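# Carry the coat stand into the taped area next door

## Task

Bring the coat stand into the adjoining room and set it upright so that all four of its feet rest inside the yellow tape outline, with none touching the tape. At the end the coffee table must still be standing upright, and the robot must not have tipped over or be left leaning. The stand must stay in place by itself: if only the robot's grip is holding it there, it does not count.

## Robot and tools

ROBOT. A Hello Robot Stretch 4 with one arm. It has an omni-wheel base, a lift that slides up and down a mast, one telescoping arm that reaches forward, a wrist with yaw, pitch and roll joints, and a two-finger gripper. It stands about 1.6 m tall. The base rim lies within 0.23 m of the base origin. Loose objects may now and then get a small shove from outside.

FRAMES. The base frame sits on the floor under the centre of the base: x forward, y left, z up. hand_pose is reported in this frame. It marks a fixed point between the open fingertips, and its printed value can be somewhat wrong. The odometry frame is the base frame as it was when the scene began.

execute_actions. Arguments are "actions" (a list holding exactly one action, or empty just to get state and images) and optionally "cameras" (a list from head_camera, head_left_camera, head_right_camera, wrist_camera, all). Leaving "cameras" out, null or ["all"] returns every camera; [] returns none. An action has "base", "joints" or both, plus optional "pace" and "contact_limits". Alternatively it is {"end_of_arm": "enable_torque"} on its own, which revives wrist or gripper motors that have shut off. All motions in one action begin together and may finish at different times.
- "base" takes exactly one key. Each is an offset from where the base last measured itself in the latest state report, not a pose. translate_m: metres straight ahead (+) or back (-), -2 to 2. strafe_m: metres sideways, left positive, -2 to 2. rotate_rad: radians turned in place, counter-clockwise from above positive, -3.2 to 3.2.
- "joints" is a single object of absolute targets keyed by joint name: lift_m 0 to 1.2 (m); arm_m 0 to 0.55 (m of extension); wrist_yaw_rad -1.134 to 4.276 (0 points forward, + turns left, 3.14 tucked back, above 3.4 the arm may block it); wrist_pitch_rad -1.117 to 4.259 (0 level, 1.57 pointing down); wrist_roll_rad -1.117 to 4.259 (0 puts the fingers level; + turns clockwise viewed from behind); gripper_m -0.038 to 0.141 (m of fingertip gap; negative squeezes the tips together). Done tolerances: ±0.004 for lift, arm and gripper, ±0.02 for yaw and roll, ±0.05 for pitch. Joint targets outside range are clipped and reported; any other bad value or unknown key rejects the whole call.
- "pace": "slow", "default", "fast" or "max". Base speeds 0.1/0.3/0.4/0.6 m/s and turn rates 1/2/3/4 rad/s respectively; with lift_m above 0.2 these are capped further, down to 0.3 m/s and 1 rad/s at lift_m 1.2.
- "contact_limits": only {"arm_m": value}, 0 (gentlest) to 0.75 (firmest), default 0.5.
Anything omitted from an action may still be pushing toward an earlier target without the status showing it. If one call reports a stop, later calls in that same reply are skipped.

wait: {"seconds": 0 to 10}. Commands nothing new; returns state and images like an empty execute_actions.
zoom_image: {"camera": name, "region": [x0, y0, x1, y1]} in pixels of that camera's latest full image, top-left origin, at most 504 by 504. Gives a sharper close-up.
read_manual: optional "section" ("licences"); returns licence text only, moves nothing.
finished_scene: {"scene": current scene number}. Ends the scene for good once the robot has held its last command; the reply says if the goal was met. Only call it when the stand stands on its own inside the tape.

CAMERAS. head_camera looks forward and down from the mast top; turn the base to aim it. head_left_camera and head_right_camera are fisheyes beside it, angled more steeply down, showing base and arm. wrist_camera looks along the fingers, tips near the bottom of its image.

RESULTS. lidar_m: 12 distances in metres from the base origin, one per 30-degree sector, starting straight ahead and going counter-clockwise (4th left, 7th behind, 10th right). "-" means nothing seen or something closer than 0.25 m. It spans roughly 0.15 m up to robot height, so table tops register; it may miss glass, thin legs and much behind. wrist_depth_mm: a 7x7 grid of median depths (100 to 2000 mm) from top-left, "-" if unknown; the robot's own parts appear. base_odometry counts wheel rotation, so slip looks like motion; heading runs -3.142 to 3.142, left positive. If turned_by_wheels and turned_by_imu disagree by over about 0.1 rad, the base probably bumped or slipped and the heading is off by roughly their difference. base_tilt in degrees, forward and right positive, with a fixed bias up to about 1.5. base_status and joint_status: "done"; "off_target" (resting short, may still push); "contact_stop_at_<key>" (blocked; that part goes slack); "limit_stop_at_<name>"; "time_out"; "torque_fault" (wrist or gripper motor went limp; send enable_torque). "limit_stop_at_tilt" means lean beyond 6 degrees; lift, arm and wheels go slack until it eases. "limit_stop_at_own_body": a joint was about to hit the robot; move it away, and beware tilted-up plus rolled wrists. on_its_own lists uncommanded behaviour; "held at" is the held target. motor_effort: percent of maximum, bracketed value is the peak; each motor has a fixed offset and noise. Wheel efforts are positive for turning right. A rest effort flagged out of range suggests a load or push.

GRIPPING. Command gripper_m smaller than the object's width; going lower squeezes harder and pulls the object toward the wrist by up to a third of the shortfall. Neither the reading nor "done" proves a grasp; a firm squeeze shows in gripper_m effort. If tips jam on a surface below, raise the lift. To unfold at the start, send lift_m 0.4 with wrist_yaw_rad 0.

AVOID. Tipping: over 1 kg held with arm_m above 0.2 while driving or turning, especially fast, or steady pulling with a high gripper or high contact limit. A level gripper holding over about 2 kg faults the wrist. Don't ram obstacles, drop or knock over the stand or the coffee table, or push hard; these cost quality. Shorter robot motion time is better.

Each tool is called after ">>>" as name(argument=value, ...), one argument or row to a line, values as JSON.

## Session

>>> execute_actions(
  actions=[],
)

Scene clock: 0.00 s.
base_odometry: x=+0.000 y=+0.000 heading=+0.000 (m, m, rad; odometry frame)
turned_by_wheels: +0.000 (rad since the last result)
turned_by_imu: +0.000 (rad since the last result)
base_tilt: forward=+0.1 right=-0.3 (deg)
lidar_m: 1.00 1.12 2.44 0.99 1.84 1.47 1.46 0.96 0.77 0.75 0.84 1.02
base_status: not commanded
joint_positions: lift_m=+0.131 arm_m=+0.001 wrist_yaw_rad=+3.151 wrist_pitch_rad=+0.011 wrist_roll_rad=-0.014 gripper_m=+0.057
joint_status: not commanded
motor_effort: lift_m=+19 arm_m=+0 wrist_yaw_rad=-1 wrist_pitch_rad=-8 wrist_roll_rad=+1 gripper_m=-1 wheel_0=+0 wheel_1=+0 wheel_2=+0 (%)
hand_pose: x=-0.1171 y=+0.0847 z=+0.3061 quat_wxyz=(-0.005, -0.006, -0.007, +1.000) (m; base frame)
wrist_depth_mm: - 133 1618 1537 1499 1464 1464 / - 119 168 1576 1537 1464 1464 / - 132 186 1537 1537 1499 1499 / 135 145 1618 1576 1537 1499 1464 / 1098 1430 1661 1618 1537 1499 1464 / 946 866 891 931 1060 1205 1255 / 699 277 750 715 723 798 842
pictures: head_camera, head_left_camera, head_right_camera, wrist_camera
Images, in order (width x height): head_camera 420x560, head_left_camera 420x672, head_right_camera 420x672, wrist_camera 616x392.

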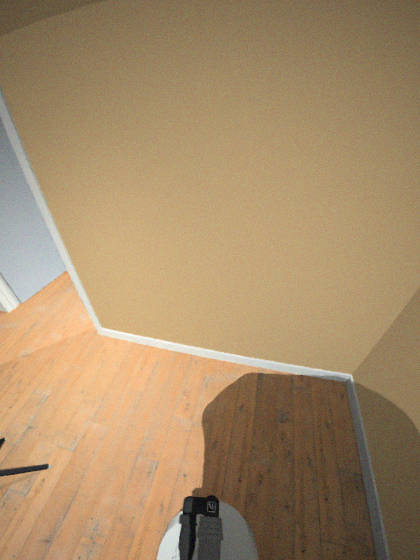

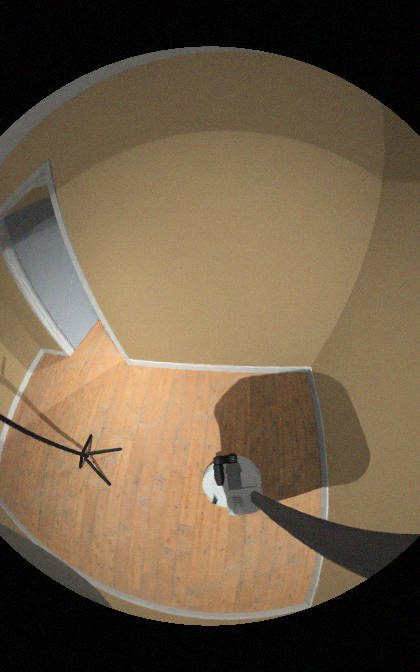

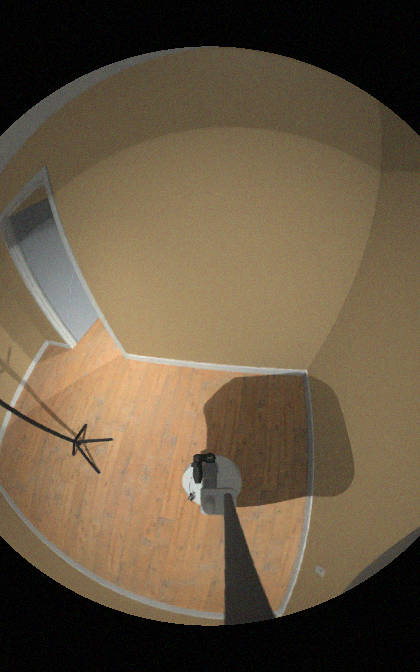

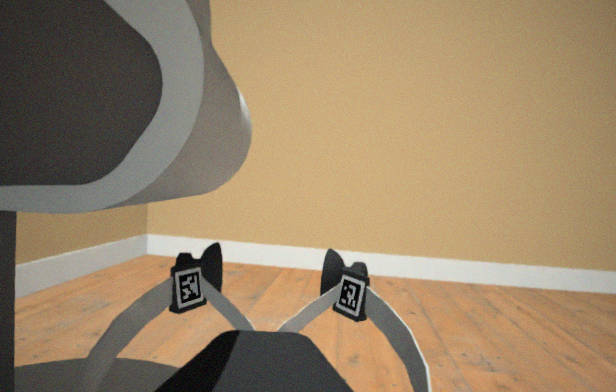

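>>> execute_actions(
  actions=[
    {"base": {"rotate_rad": 1.3}, "joints": {"lift_m": 0.4, "wrist_yaw_rad": 0, "gripper_m": 0.141}},
  ],
)

Scene clock: 3.33 s.
base_odometry: x=+0.000 y=+0.000 heading=+1.300 (m, m, rad; odometry frame)
turned_by_wheels: +1.300 (rad since the last result)
turned_by_imu: +1.299 (rad since the last result)
base_tilt: forward=+0.0 right=-0.4 (deg)
lidar_m: 1.02 2.42 1.56 1.45 1.26 0.83 0.75 0.77 0.98 1.02 1.03 1.30
base_status: done
joint_positions: lift_m=+0.400 arm_m=+0.001 wrist_yaw_rad=+0.000 wrist_pitch_rad=+0.011 wrist_roll_rad=-0.014 gripper_m=+0.141
joint_status: all done
motor_effort: lift_m=+23(24) arm_m=+0(0) wrist_yaw_rad=-3(10) wrist_pitch_rad=-8(7) wrist_roll_rad=+1(1) gripper_m=+2(3) wheel_0=-2(7) wheel_1=-1(5) wheel_2=-1(8) (%)
hand_pose: x=+0.4607 y=-0.0873 z=+0.5745 quat_wxyz=(+1.000, -0.007, +0.006, +0.000) (m; base frame)
wrist_depth_mm: - - - - - - - / - - - - - - 1078 / - - - - - - 1060 / - - - - - - 1060 / - 891 - - - - 1042 / 1576 891 1537 1708 213 - 1060 / 1160 1138 854 1229 1336 1336 1042
pictures: head_camera, head_left_camera, head_right_camera, wrist_camera
Images, in order (width x height): head_camera 420x560, head_left_camera 420x672, head_right_camera 420x672, wrist_camera 616x392.

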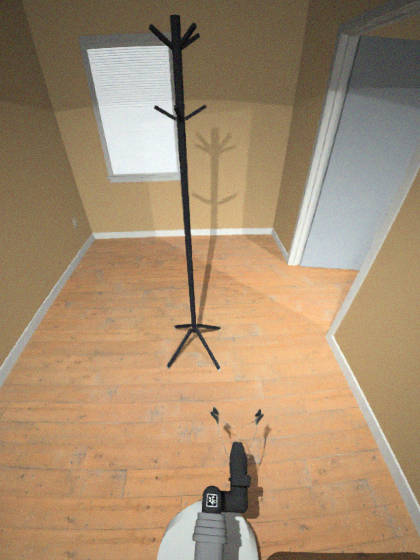

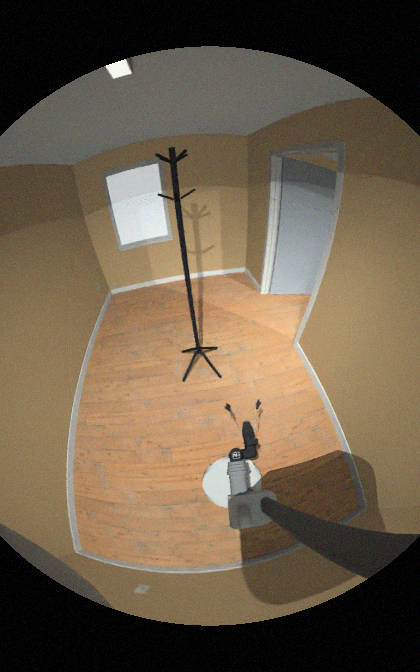

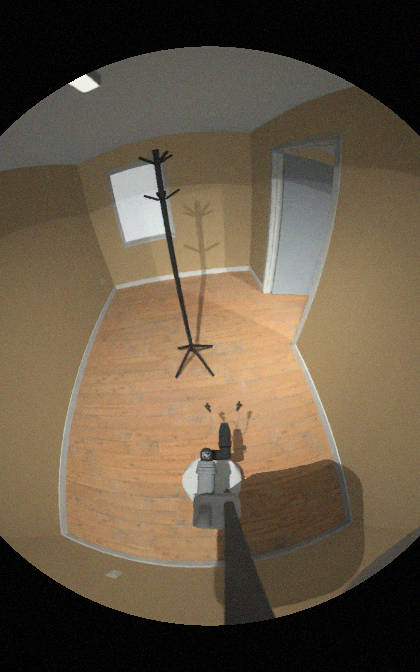

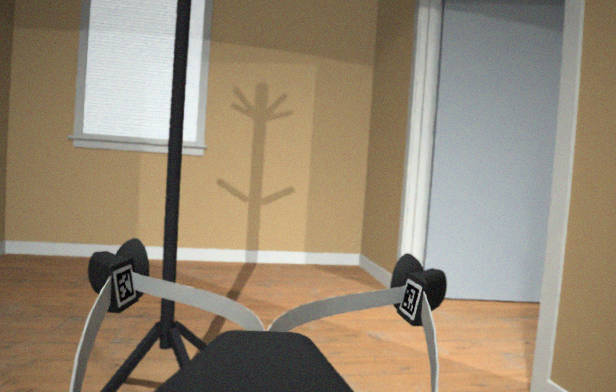

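>>> execute_actions(
  actions=[
    {"base": {"strafe_m": 0.25}, "joints": {"lift_m": 0.11, "arm_m": 0.23}, "pace": "fast"},
  ],
  cameras=["head_camera", "wrist_camera"],
)

Scene clock: 7.40 s.
base_odometry: x=-0.241 y=+0.067 heading=+1.300 (m, m, rad; odometry frame)
turned_by_wheels: +0.000 (rad since the last result)
turned_by_imu: -0.002 (rad since the last result)
base_tilt: forward=+0.1 right=-0.4 (deg)
lidar_m: 0.98 1.97 1.31 1.21 1.21 0.88 0.79 0.79 1.04 1.26 1.29 1.61
base_status: done
joint_positions: lift_m=+0.110 arm_m=+0.229 wrist_yaw_rad=+0.000 wrist_pitch_rad=+0.011 wrist_roll_rad=-0.014 gripper_m=+0.141
joint_status: all done
motor_effort: lift_m=+15(21) arm_m=+7(7) wrist_yaw_rad=-3(2) wrist_pitch_rad=-7(8) wrist_roll_rad=+1(1) gripper_m=+3(0) wheel_0=+2(13) wheel_1=+0(11) wheel_2=+0(0) (%)
hand_pose: x=+0.6880 y=-0.0873 z=+0.2853 quat_wxyz=(+1.000, -0.007, +0.006, +0.000) (m; base frame)
wrist_depth_mm: - - - - - 1863 1921 / - - - - - 1863 1863 / - - - - - 1863 1863 / - - - - - 1863 1863 / 1397 1366 1430 1464 1921 1863 1921 / 866 778 569 842 213 1060 1138 / 621 615 603 564 683 741 768
pictures: head_camera, wrist_camera
Images, in order (width x height): head_camera 420x560, wrist_camera 616x392.

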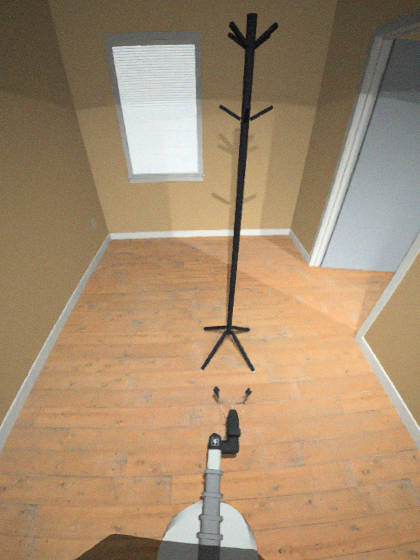

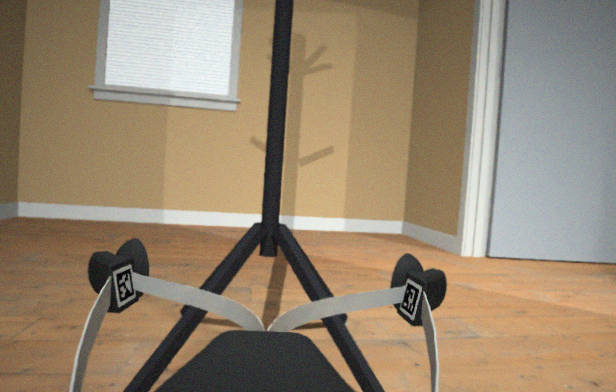

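>>> execute_actions(
  actions=[
    {"base": {"translate_m": 0.49}, "joints": {"lift_m": 0.1, "wrist_yaw_rad": 0.04}, "pace": "fast"},
  ],
  cameras=["head_camera", "wrist_camera"],
)

Scene clock: 10.90 s.
base_odometry: x=-0.110 y=+0.539 heading=+1.300 (m, m, rad; odometry frame)
turned_by_wheels: +0.000 (rad since the last result)
turned_by_imu: +0.000 (rad since the last result)
base_tilt: forward=-0.1 right=-0.4 (deg)
lidar_m: 0.53 2.10 1.40 1.24 1.27 1.39 1.28 1.30 1.32 1.21 1.22 2.07
base_status: done
joint_positions: lift_m=+0.100 arm_m=+0.229 wrist_yaw_rad=+0.040 wrist_pitch_rad=+0.011 wrist_roll_rad=-0.014 gripper_m=+0.141
joint_status: all done
motor_effort: lift_m=+15(15) arm_m=+7(8) wrist_yaw_rad=-1(3) wrist_pitch_rad=-7(8) wrist_roll_rad=+2(1) gripper_m=+0(0) wheel_0=-1(7) wheel_1=+0(6) wheel_2=+1(13) (%)
hand_pose: x=+0.6913 y=-0.0759 z=+0.2753 quat_wxyz=(+1.000, -0.007, +0.006, +0.020) (m; base frame)
wrist_depth_mm: 1808 1808 1921 - - 1863 1336 / 1863 1863 1921 - - 1863 1366 / 1863 1921 179 - - 1863 1397 / 1863 1921 178 - - 1808 1397 / 1336 1308 177 1661 1921 1708 1366 / 842 750 177 831 213 1060 1078 / 603 603 160 236 683 715 741
pictures: head_camera, wrist_camera
Images, in order (width x height): head_camera 420x560, wrist_camera 616x392.

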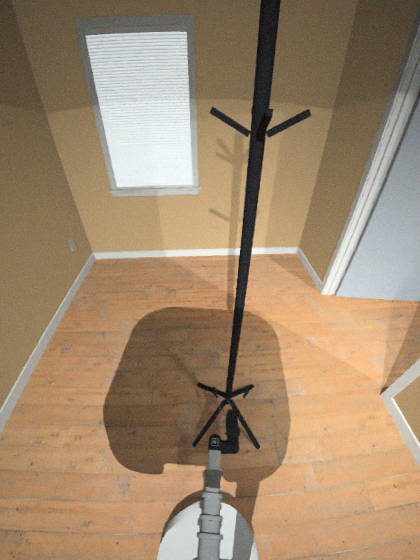

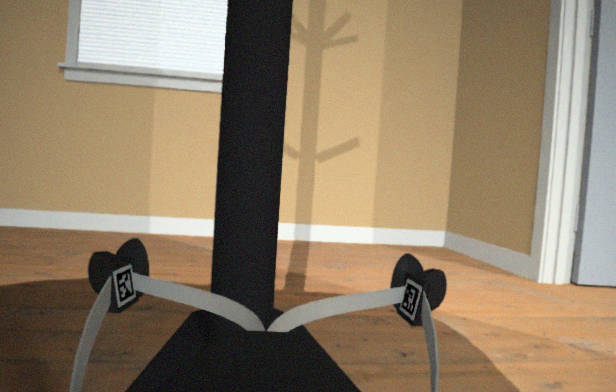

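>>> execute_actions(
  actions=[
    {"base": {"strafe_m": 0.02}, "joints": {"arm_m": 0.268, "wrist_yaw_rad": 0.0, "gripper_m": -0.03}},
  ],
  cameras=["head_camera", "wrist_camera"],
)

Scene clock: 14.23 s.
base_odometry: x=-0.129 y=+0.544 heading=+1.300 (m, m, rad; odometry frame)
turned_by_wheels: +0.000 (rad since the last result)
turned_by_imu: -0.001 (rad since the last result)
base_tilt: forward=-0.1 right=-0.4 (deg)
lidar_m: 0.50 2.08 1.39 1.22 1.24 1.39 1.28 1.30 1.33 1.21 1.24 0.54
base_status: done
joint_positions: lift_m=+0.100 arm_m=+0.267 wrist_yaw_rad=+0.004 wrist_pitch_rad=+0.011 wrist_roll_rad=-0.014 gripper_m=-0.030
joint_status: all done
motor_effort: lift_m=+15(15) arm_m=+8(8) wrist_yaw_rad=-11(11) wrist_pitch_rad=-7(7) wrist_roll_rad=+0(1) gripper_m=-15(18) wheel_0=+3(7) wheel_1=+1(7) wheel_2=+0(2) (%)
hand_pose: x=+0.7263 y=-0.0864 z=+0.2753 quat_wxyz=(+1.000, -0.007, +0.006, +0.002) (m; base frame)
wrist_depth_mm: 1756 1808 1863 139 - 1808 1366 / 1756 1808 1863 141 - 1756 1366 / 1808 1808 1921 145 - 1708 1366 / 1808 1863 1921 150 - 1708 1397 / 1308 1464 189 218 1863 1661 1366 / 842 759 175 182 946 1060 1078 / 609 609 171 180 615 715 741
pictures: head_camera, wrist_camera
Images, in order (width x height): head_camera 420x560, wrist_camera 616x392.

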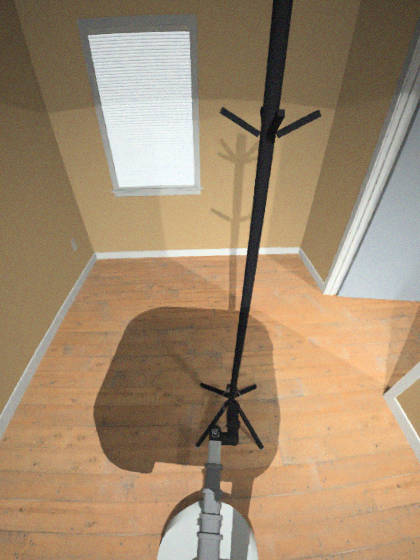

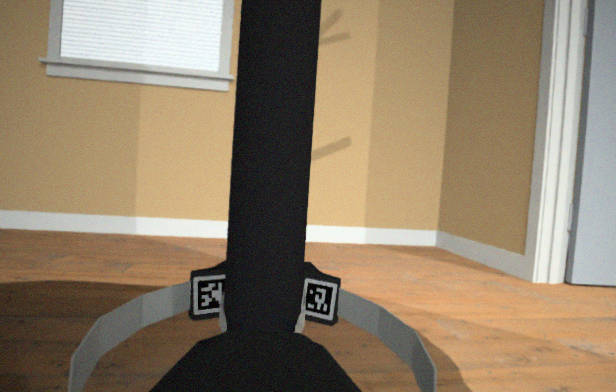

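>>> execute_actions(
  actions=[
    {"base": {"translate_m": 1.09}},
  ],
)

Scene clock: 20.63 s.
base_odometry: x=+0.162 y=+1.595 heading=+1.300 (m, m, rad; odometry frame)
turned_by_wheels: +0.000 (rad since the last result)
turned_by_imu: -0.004 (rad since the last result)
base_tilt: forward=+0.0 right=-0.3 (deg)
lidar_m: 0.52 1.32 1.50 1.39 1.40 1.77 2.37 1.82 1.19 1.17 1.24 0.53
base_status: done
joint_positions: lift_m=+0.100 arm_m=+0.267 wrist_yaw_rad=-0.005 wrist_pitch_rad=+0.011 wrist_roll_rad=-0.014 gripper_m=-0.030
joint_status: not commanded
motor_effort: lift_m=+15(15) arm_m=+7(7) wrist_yaw_rad=+12(14) wrist_pitch_rad=-7(7) wrist_roll_rad=+1(0) gripper_m=-12(13) wheel_0=+3(11) wheel_1=+2(7) wheel_2=-4(16) (%)
hand_pose: x=+0.7256 y=-0.0888 z=+0.2753 quat_wxyz=(+1.000, -0.007, +0.006, -0.002) (m; base frame)
wrist_depth_mm: 788 831 854 116 931 976 1008 / 798 842 866 118 946 991 1008 / 809 831 854 120 960 1008 1042 / 820 842 878 122 960 1008 1025 / 831 854 187 125 960 1008 1042 / 798 759 173 128 946 991 991 / 603 597 661 640 640 715 741
pictures: head_camera, head_left_camera, head_right_camera, wrist_camera
Images, in order (width x height): head_camera 420x560, head_left_camera 420x672, head_right_camera 420x672, wrist_camera 616x392.

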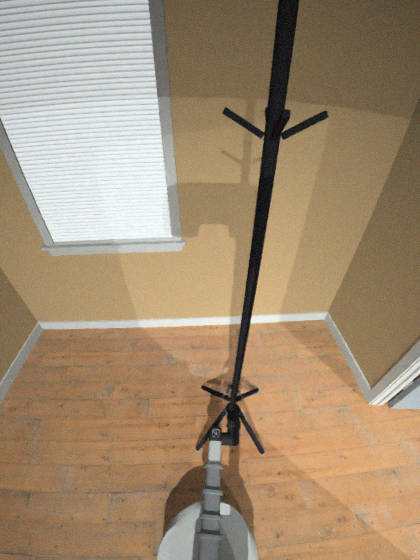

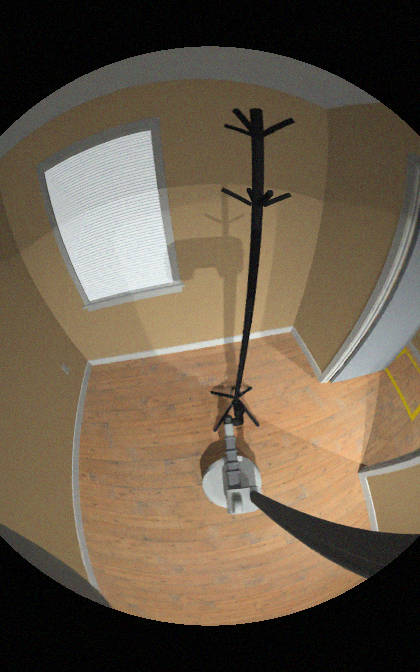

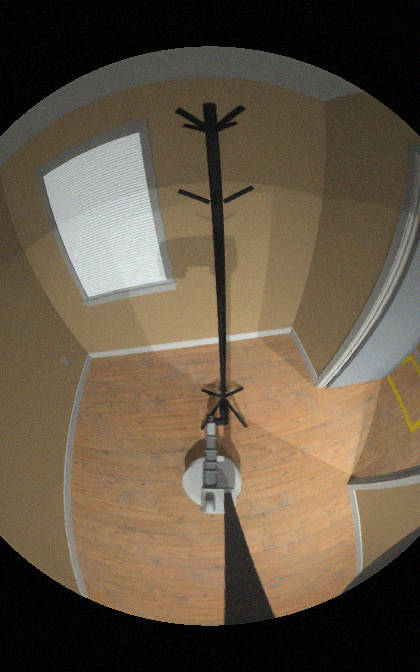

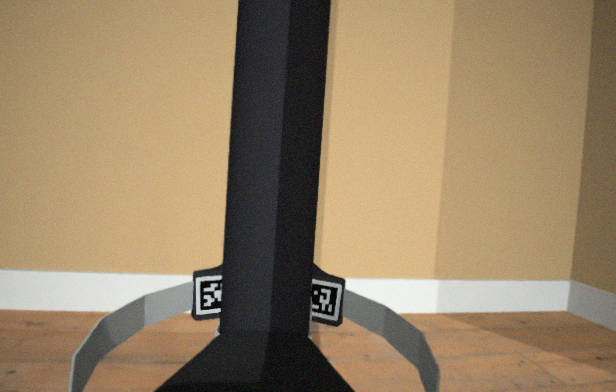

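>>> execute_actions(
  actions=[
    {"base": {"rotate_rad": -1.43}, "pace": "slow"},
  ],
)

Scene clock: 23.97 s.
base_odometry: x=+0.162 y=+1.595 heading=-0.127 (m, m, rad; odometry frame)
turned_by_wheels: -1.428 (rad since the last result)
turned_by_imu: -1.409 (rad since the last result)
base_tilt: forward=+0.0 right=-0.5 (deg)
lidar_m: 0.53 1.25 1.40 1.34 1.42 1.45 1.37 1.45 2.05 2.36 1.53 0.59
base_status: done
joint_positions: lift_m=+0.100 arm_m=+0.267 wrist_yaw_rad=+0.014 wrist_pitch_rad=+0.011 wrist_roll_rad=-0.015 gripper_m=-0.030
joint_status: not commanded
on_its_own: wrist_yaw_rad is at rest, and its effort (-41) is outside its rest range (-13 to +13)
motor_effort: lift_m=+15(15) arm_m=+7(8) wrist_yaw_rad=-41(50) wrist_pitch_rad=-5(9) wrist_roll_rad=+1(1) gripper_m=-15(15) wheel_0=+14(21) wheel_1=+6(9) wheel_2=+10(15) (%)
hand_pose: x=+0.7273 y=-0.0835 z=+0.2754 quat_wxyz=(+1.000, -0.007, +0.005, +0.007) (m; base frame)
wrist_depth_mm: 831 1118 1397 - - - 591 / 831 1138 1430 - - - 591 / 842 1138 1464 - - - 597 / 866 1182 169 - - - 603 / 866 1182 167 1576 1808 732 615 / 809 175 167 189 991 683 621 / 597 591 156 634 615 654 609
pictures: head_camera, head_left_camera, head_right_camera, wrist_camera
Images, in order (width x height): head_camera 420x560, head_left_camera 420x672, head_right_camera 420x672, wrist_camera 616x392.

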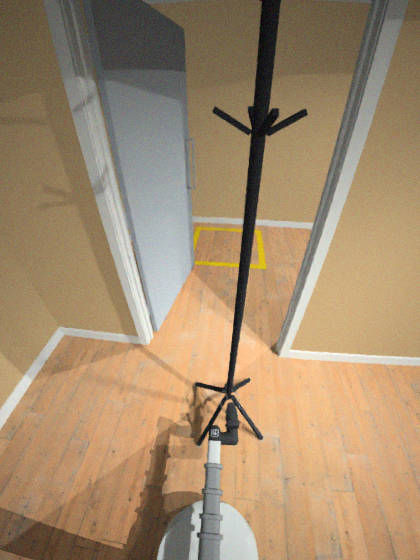

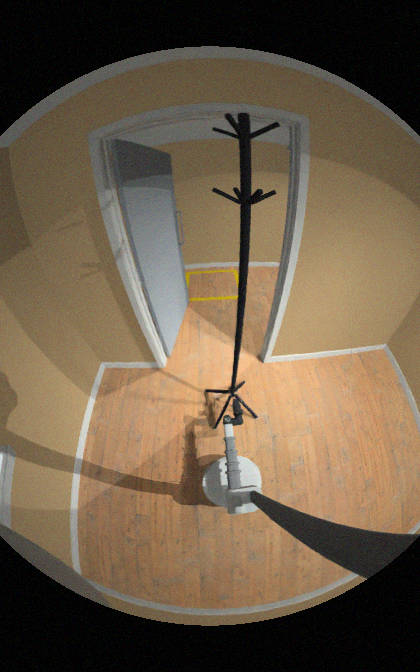

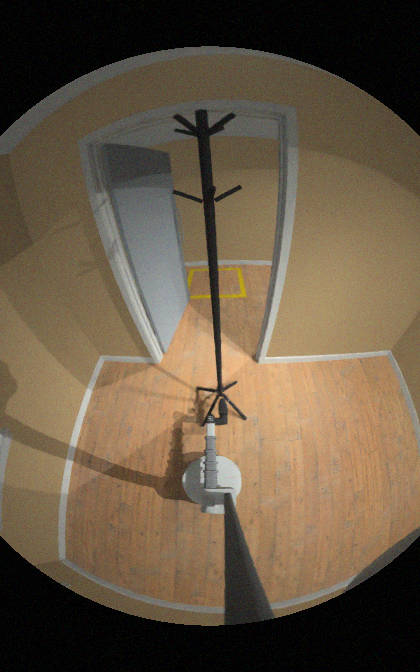

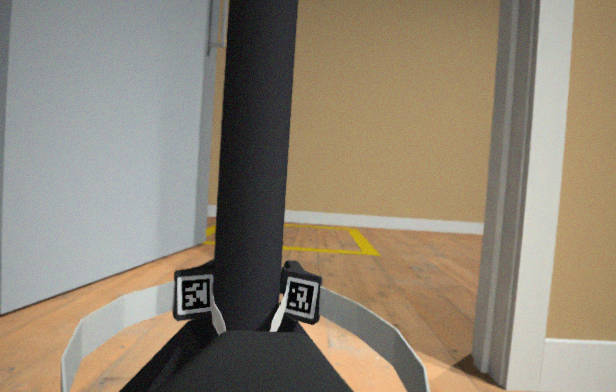

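>>> execute_actions(
  actions=[
    {"base": {"translate_m": 0.95}},
  ],
)

Scene clock: 29.57 s.
base_odometry: x=+1.104 y=+1.474 heading=-0.127 (m, m, rad; odometry frame)
turned_by_wheels: +0.000 (rad since the last result)
turned_by_imu: -0.002 (rad since the last result)
base_tilt: forward=+0.1 right=-0.4 (deg)
lidar_m: 0.53 0.66 0.58 0.79 1.40 1.92 2.32 2.46 2.46 0.58 0.46 0.52
base_status: done
joint_positions: lift_m=+0.100 arm_m=+0.267 wrist_yaw_rad=-0.005 wrist_pitch_rad=+0.011 wrist_roll_rad=-0.015 gripper_m=-0.030
joint_status: not commanded
motor_effort: lift_m=+15(15) arm_m=+8(8) wrist_yaw_rad=+13(41) wrist_pitch_rad=-7(7) wrist_roll_rad=+1(0) gripper_m=-13(12) wheel_0=+1(18) wheel_1=+1(11) wheel_2=-5(15) (%)
hand_pose: x=+0.7256 y=-0.0888 z=+0.2753 quat_wxyz=(+1.000, -0.007, +0.006, -0.002) (m; base frame)
wrist_depth_mm: 654 1863 1863 117 1863 1921 1983 / 661 1863 1863 118 1863 1921 1921 / 676 1863 1863 120 1863 1863 1983 / 683 1921 1921 123 1983 1921 1983 / 699 1464 187 126 1863 1921 1983 / 699 759 126 131 946 1060 1098 / 603 603 661 634 647 715 741
pictures: head_camera, head_left_camera, head_right_camera, wrist_camera
Images, in order (width x height): head_camera 420x560, head_left_camera 420x672, head_right_camera 420x672, wrist_camera 616x392.

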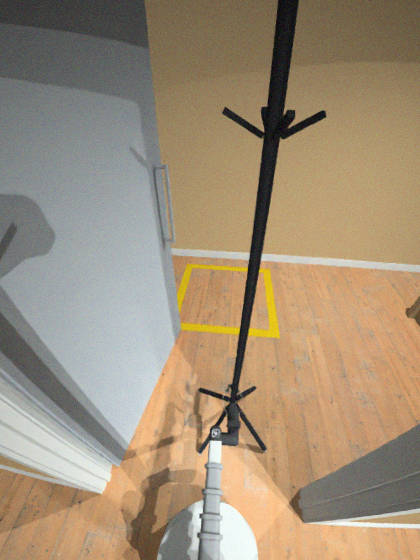

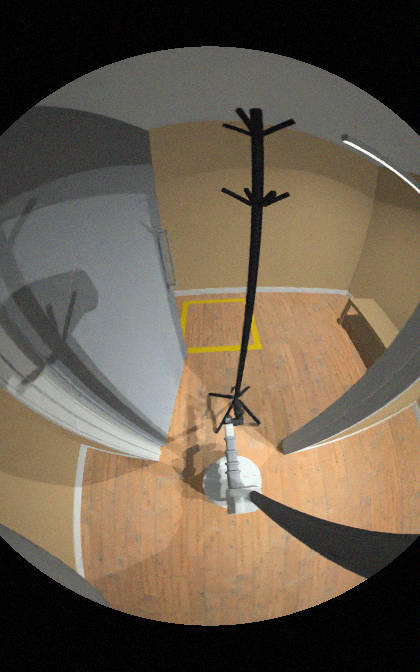

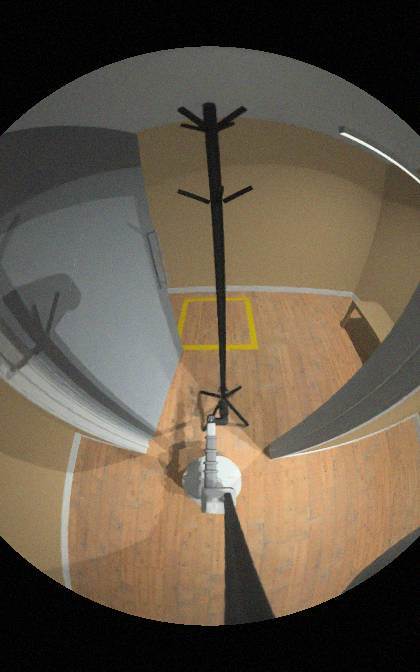

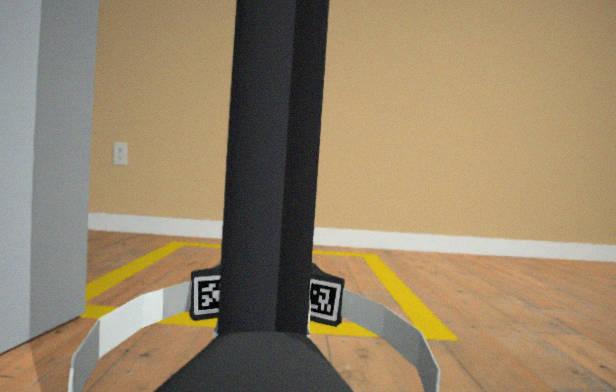

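>>> execute_actions(
  actions=[
    {"base": {"translate_m": 0.85}, "joints": {"arm_m": 0.45}},
  ],
)

Scene clock: 35.17 s.
base_odometry: x=+1.947 y=+1.366 heading=-0.127 (m, m, rad; odometry frame)
turned_by_wheels: +0.000 (rad since the last result)
turned_by_imu: -0.004 (rad since the last result)
base_tilt: forward=+0.0 right=-0.5 (deg)
lidar_m: 0.71 0.45 0.37 0.38 0.44 0.74 3.19 0.71 0.82 1.70 1.81 0.73
base_status: done
joint_positions: lift_m=+0.100 arm_m=+0.448 wrist_yaw_rad=-0.005 wrist_pitch_rad=+0.010 wrist_roll_rad=-0.015 gripper_m=-0.030
joint_status: all done
on_its_own: wrist_yaw_rad is at rest, and its effort (+15) is outside its rest range (-13 to +13)
motor_effort: lift_m=+15(15) arm_m=+11(13) wrist_yaw_rad=+15(17) wrist_pitch_rad=-5(7) wrist_roll_rad=+1(1) gripper_m=-10(13) wheel_0=+2(9) wheel_1=+2(6) wheel_2=-4(14) (%)
hand_pose: x=+0.9069 y=-0.0890 z=+0.2755 quat_wxyz=(+1.000, -0.007, +0.005, -0.003) (m; base frame)
wrist_depth_mm: 854 854 878 117 878 878 878 / 854 866 878 118 891 866 891 / 866 878 866 121 878 904 878 / 866 878 866 123 891 891 904 / 866 878 187 125 904 904 904 / 831 759 126 131 891 891 891 / 603 609 654 640 647 707 759
pictures: head_camera, head_left_camera, head_right_camera, wrist_camera
Images, in order (width x height): head_camera 420x560, head_left_camera 420x672, head_right_camera 420x672, wrist_camera 616x392.

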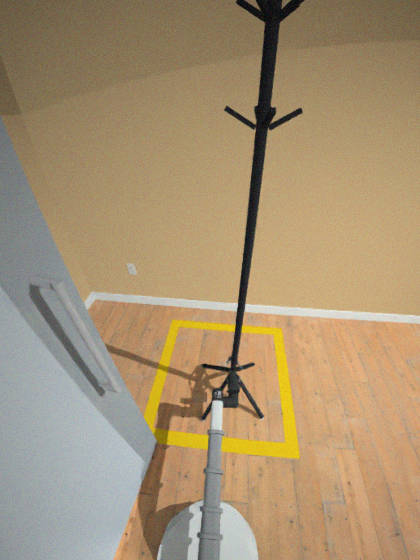

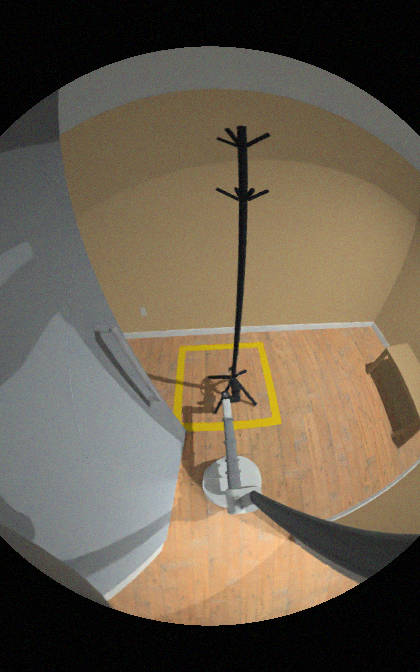

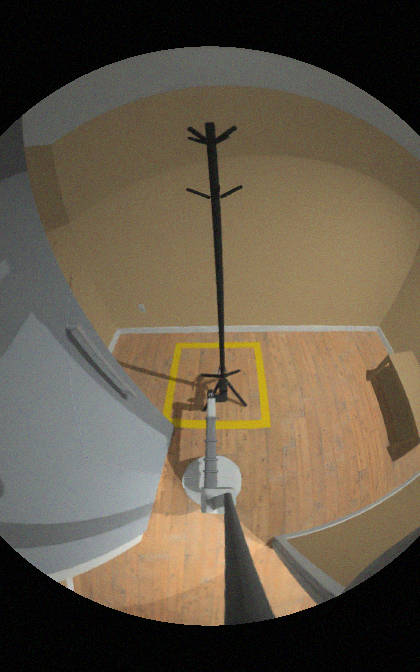

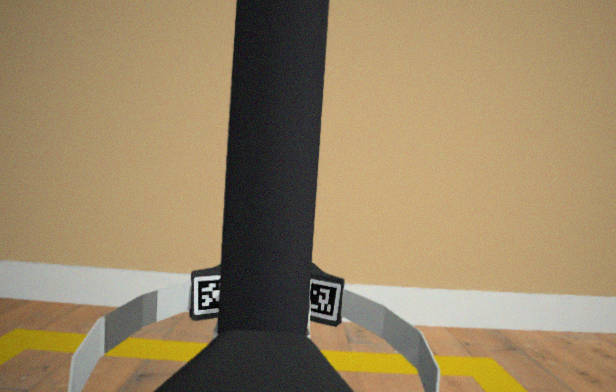

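>>> execute_actions(
  actions=[
    {"joints": {"arm_m": 0.51, "gripper_m": 0.08}},
  ],
  cameras=["wrist_camera"],
)

>>> execute_actions(
  actions=[
    {"joints": {"arm_m": 0.3}, "pace": "fast"},
  ],
  cameras=["head_camera", "wrist_camera", "head_right_camera"],
)

Scene clock: 37.57 s.
base_odometry: x=+1.947 y=+1.366 heading=-0.127 (m, m, rad; odometry frame)
turned_by_wheels: +0.000 (rad since the last result)
turned_by_imu: -0.001 (rad since the last result)
base_tilt: forward=+0.2 right=-0.4 (deg)
lidar_m: 0.72 0.44 0.40 0.39 0.45 0.72 3.23 0.70 0.79 1.73 1.82 0.77
base_status: not commanded
joint_positions: lift_m=+0.100 arm_m=+0.508 wrist_yaw_rad=-0.004 wrist_pitch_rad=+0.011 wrist_roll_rad=-0.015 gripper_m=+0.080
joint_status: all done
motor_effort: lift_m=+15(15) arm_m=+10(11) wrist_yaw_rad=+11(15) wrist_pitch_rad=-7(6) wrist_roll_rad=+1(2) gripper_m=-2(9) wheel_0=+2(2) wheel_1=+2(2) wheel_2=-4(5) (%)
hand_pose: x=+0.9672 y=-0.0885 z=+0.2754 quat_wxyz=(+1.000, -0.007, +0.005, -0.002) (m; base frame)
wrist_depth_mm: 809 809 809 122 809 820 809 / 809 809 809 123 809 820 820 / 809 809 798 125 820 842 831 / 820 820 820 127 831 842 831 / 820 820 219 130 831 842 854 / 820 750 146 134 220 831 831 / 615 621 661 147 647 707 741
pictures: wrist_camera
Images, in order (width x height): wrist_camera 616x392.

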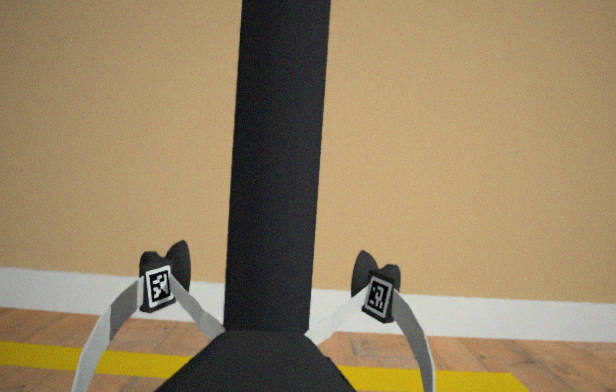

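Scene clock: 39.03 s.
base_odometry: x=+1.947 y=+1.366 heading=-0.127 (m, m, rad; odometry frame)
turned_by_wheels: +0.000 (rad since the last result)
turned_by_imu: +0.000 (rad since the last result)
base_tilt: forward=-0.1 right=-0.5 (deg)
lidar_m: 0.72 0.44 0.39 0.37 0.44 0.73 3.22 0.73 0.81 1.73 1.79 0.78
base_status: not commanded
joint_positions: lift_m=+0.100 arm_m=+0.301 wrist_yaw_rad=+0.000 wrist_pitch_rad=+0.011 wrist_roll_rad=-0.015 gripper_m=+0.080
joint_status: all done
motor_effort: lift_m=+15(15) arm_m=-8(11) wrist_yaw_rad=-1(9) wrist_pitch_rad=-8(7) wrist_roll_rad=+1(1) gripper_m=-2(3) wheel_0=+2(2) wheel_1=+2(2) wheel_2=-1(4) (%)
hand_pose: x=+0.7607 y=-0.0875 z=+0.2752 quat_wxyz=(+1.000, -0.007, +0.006, +0.000) (m; base frame)
wrist_depth_mm: 1008 1008 1008 1008 1008 1008 1025 / 1025 1008 1008 1008 1008 1025 1008 / 1008 1008 1008 1025 1025 1025 1042 / 1008 1042 1025 1025 1025 1042 1025 / 1008 1025 1042 340 1042 1060 1042 / 831 750 306 314 854 1025 1042 / 627 525 277 291 615 707 750
pictures: head_camera, head_right_camera, wrist_camera
Images, in order (width x height): head_camera 420x560, head_right_camera 420x672, wrist_camera 616x392.

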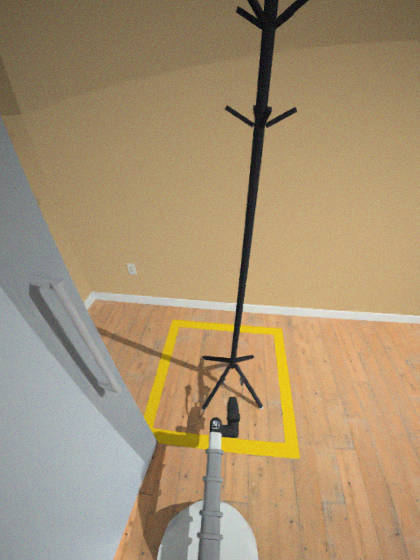

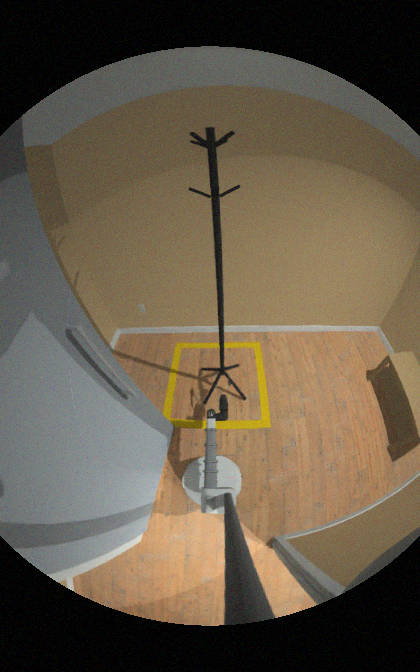

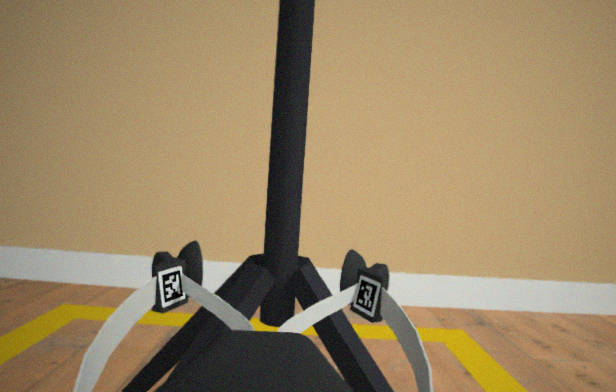

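All four feet are inside the tape, the stand is standing on its own, and the coffee table is upright.

>>> finished_scene(
  scene=2,
)

The scene is finished: the task was done.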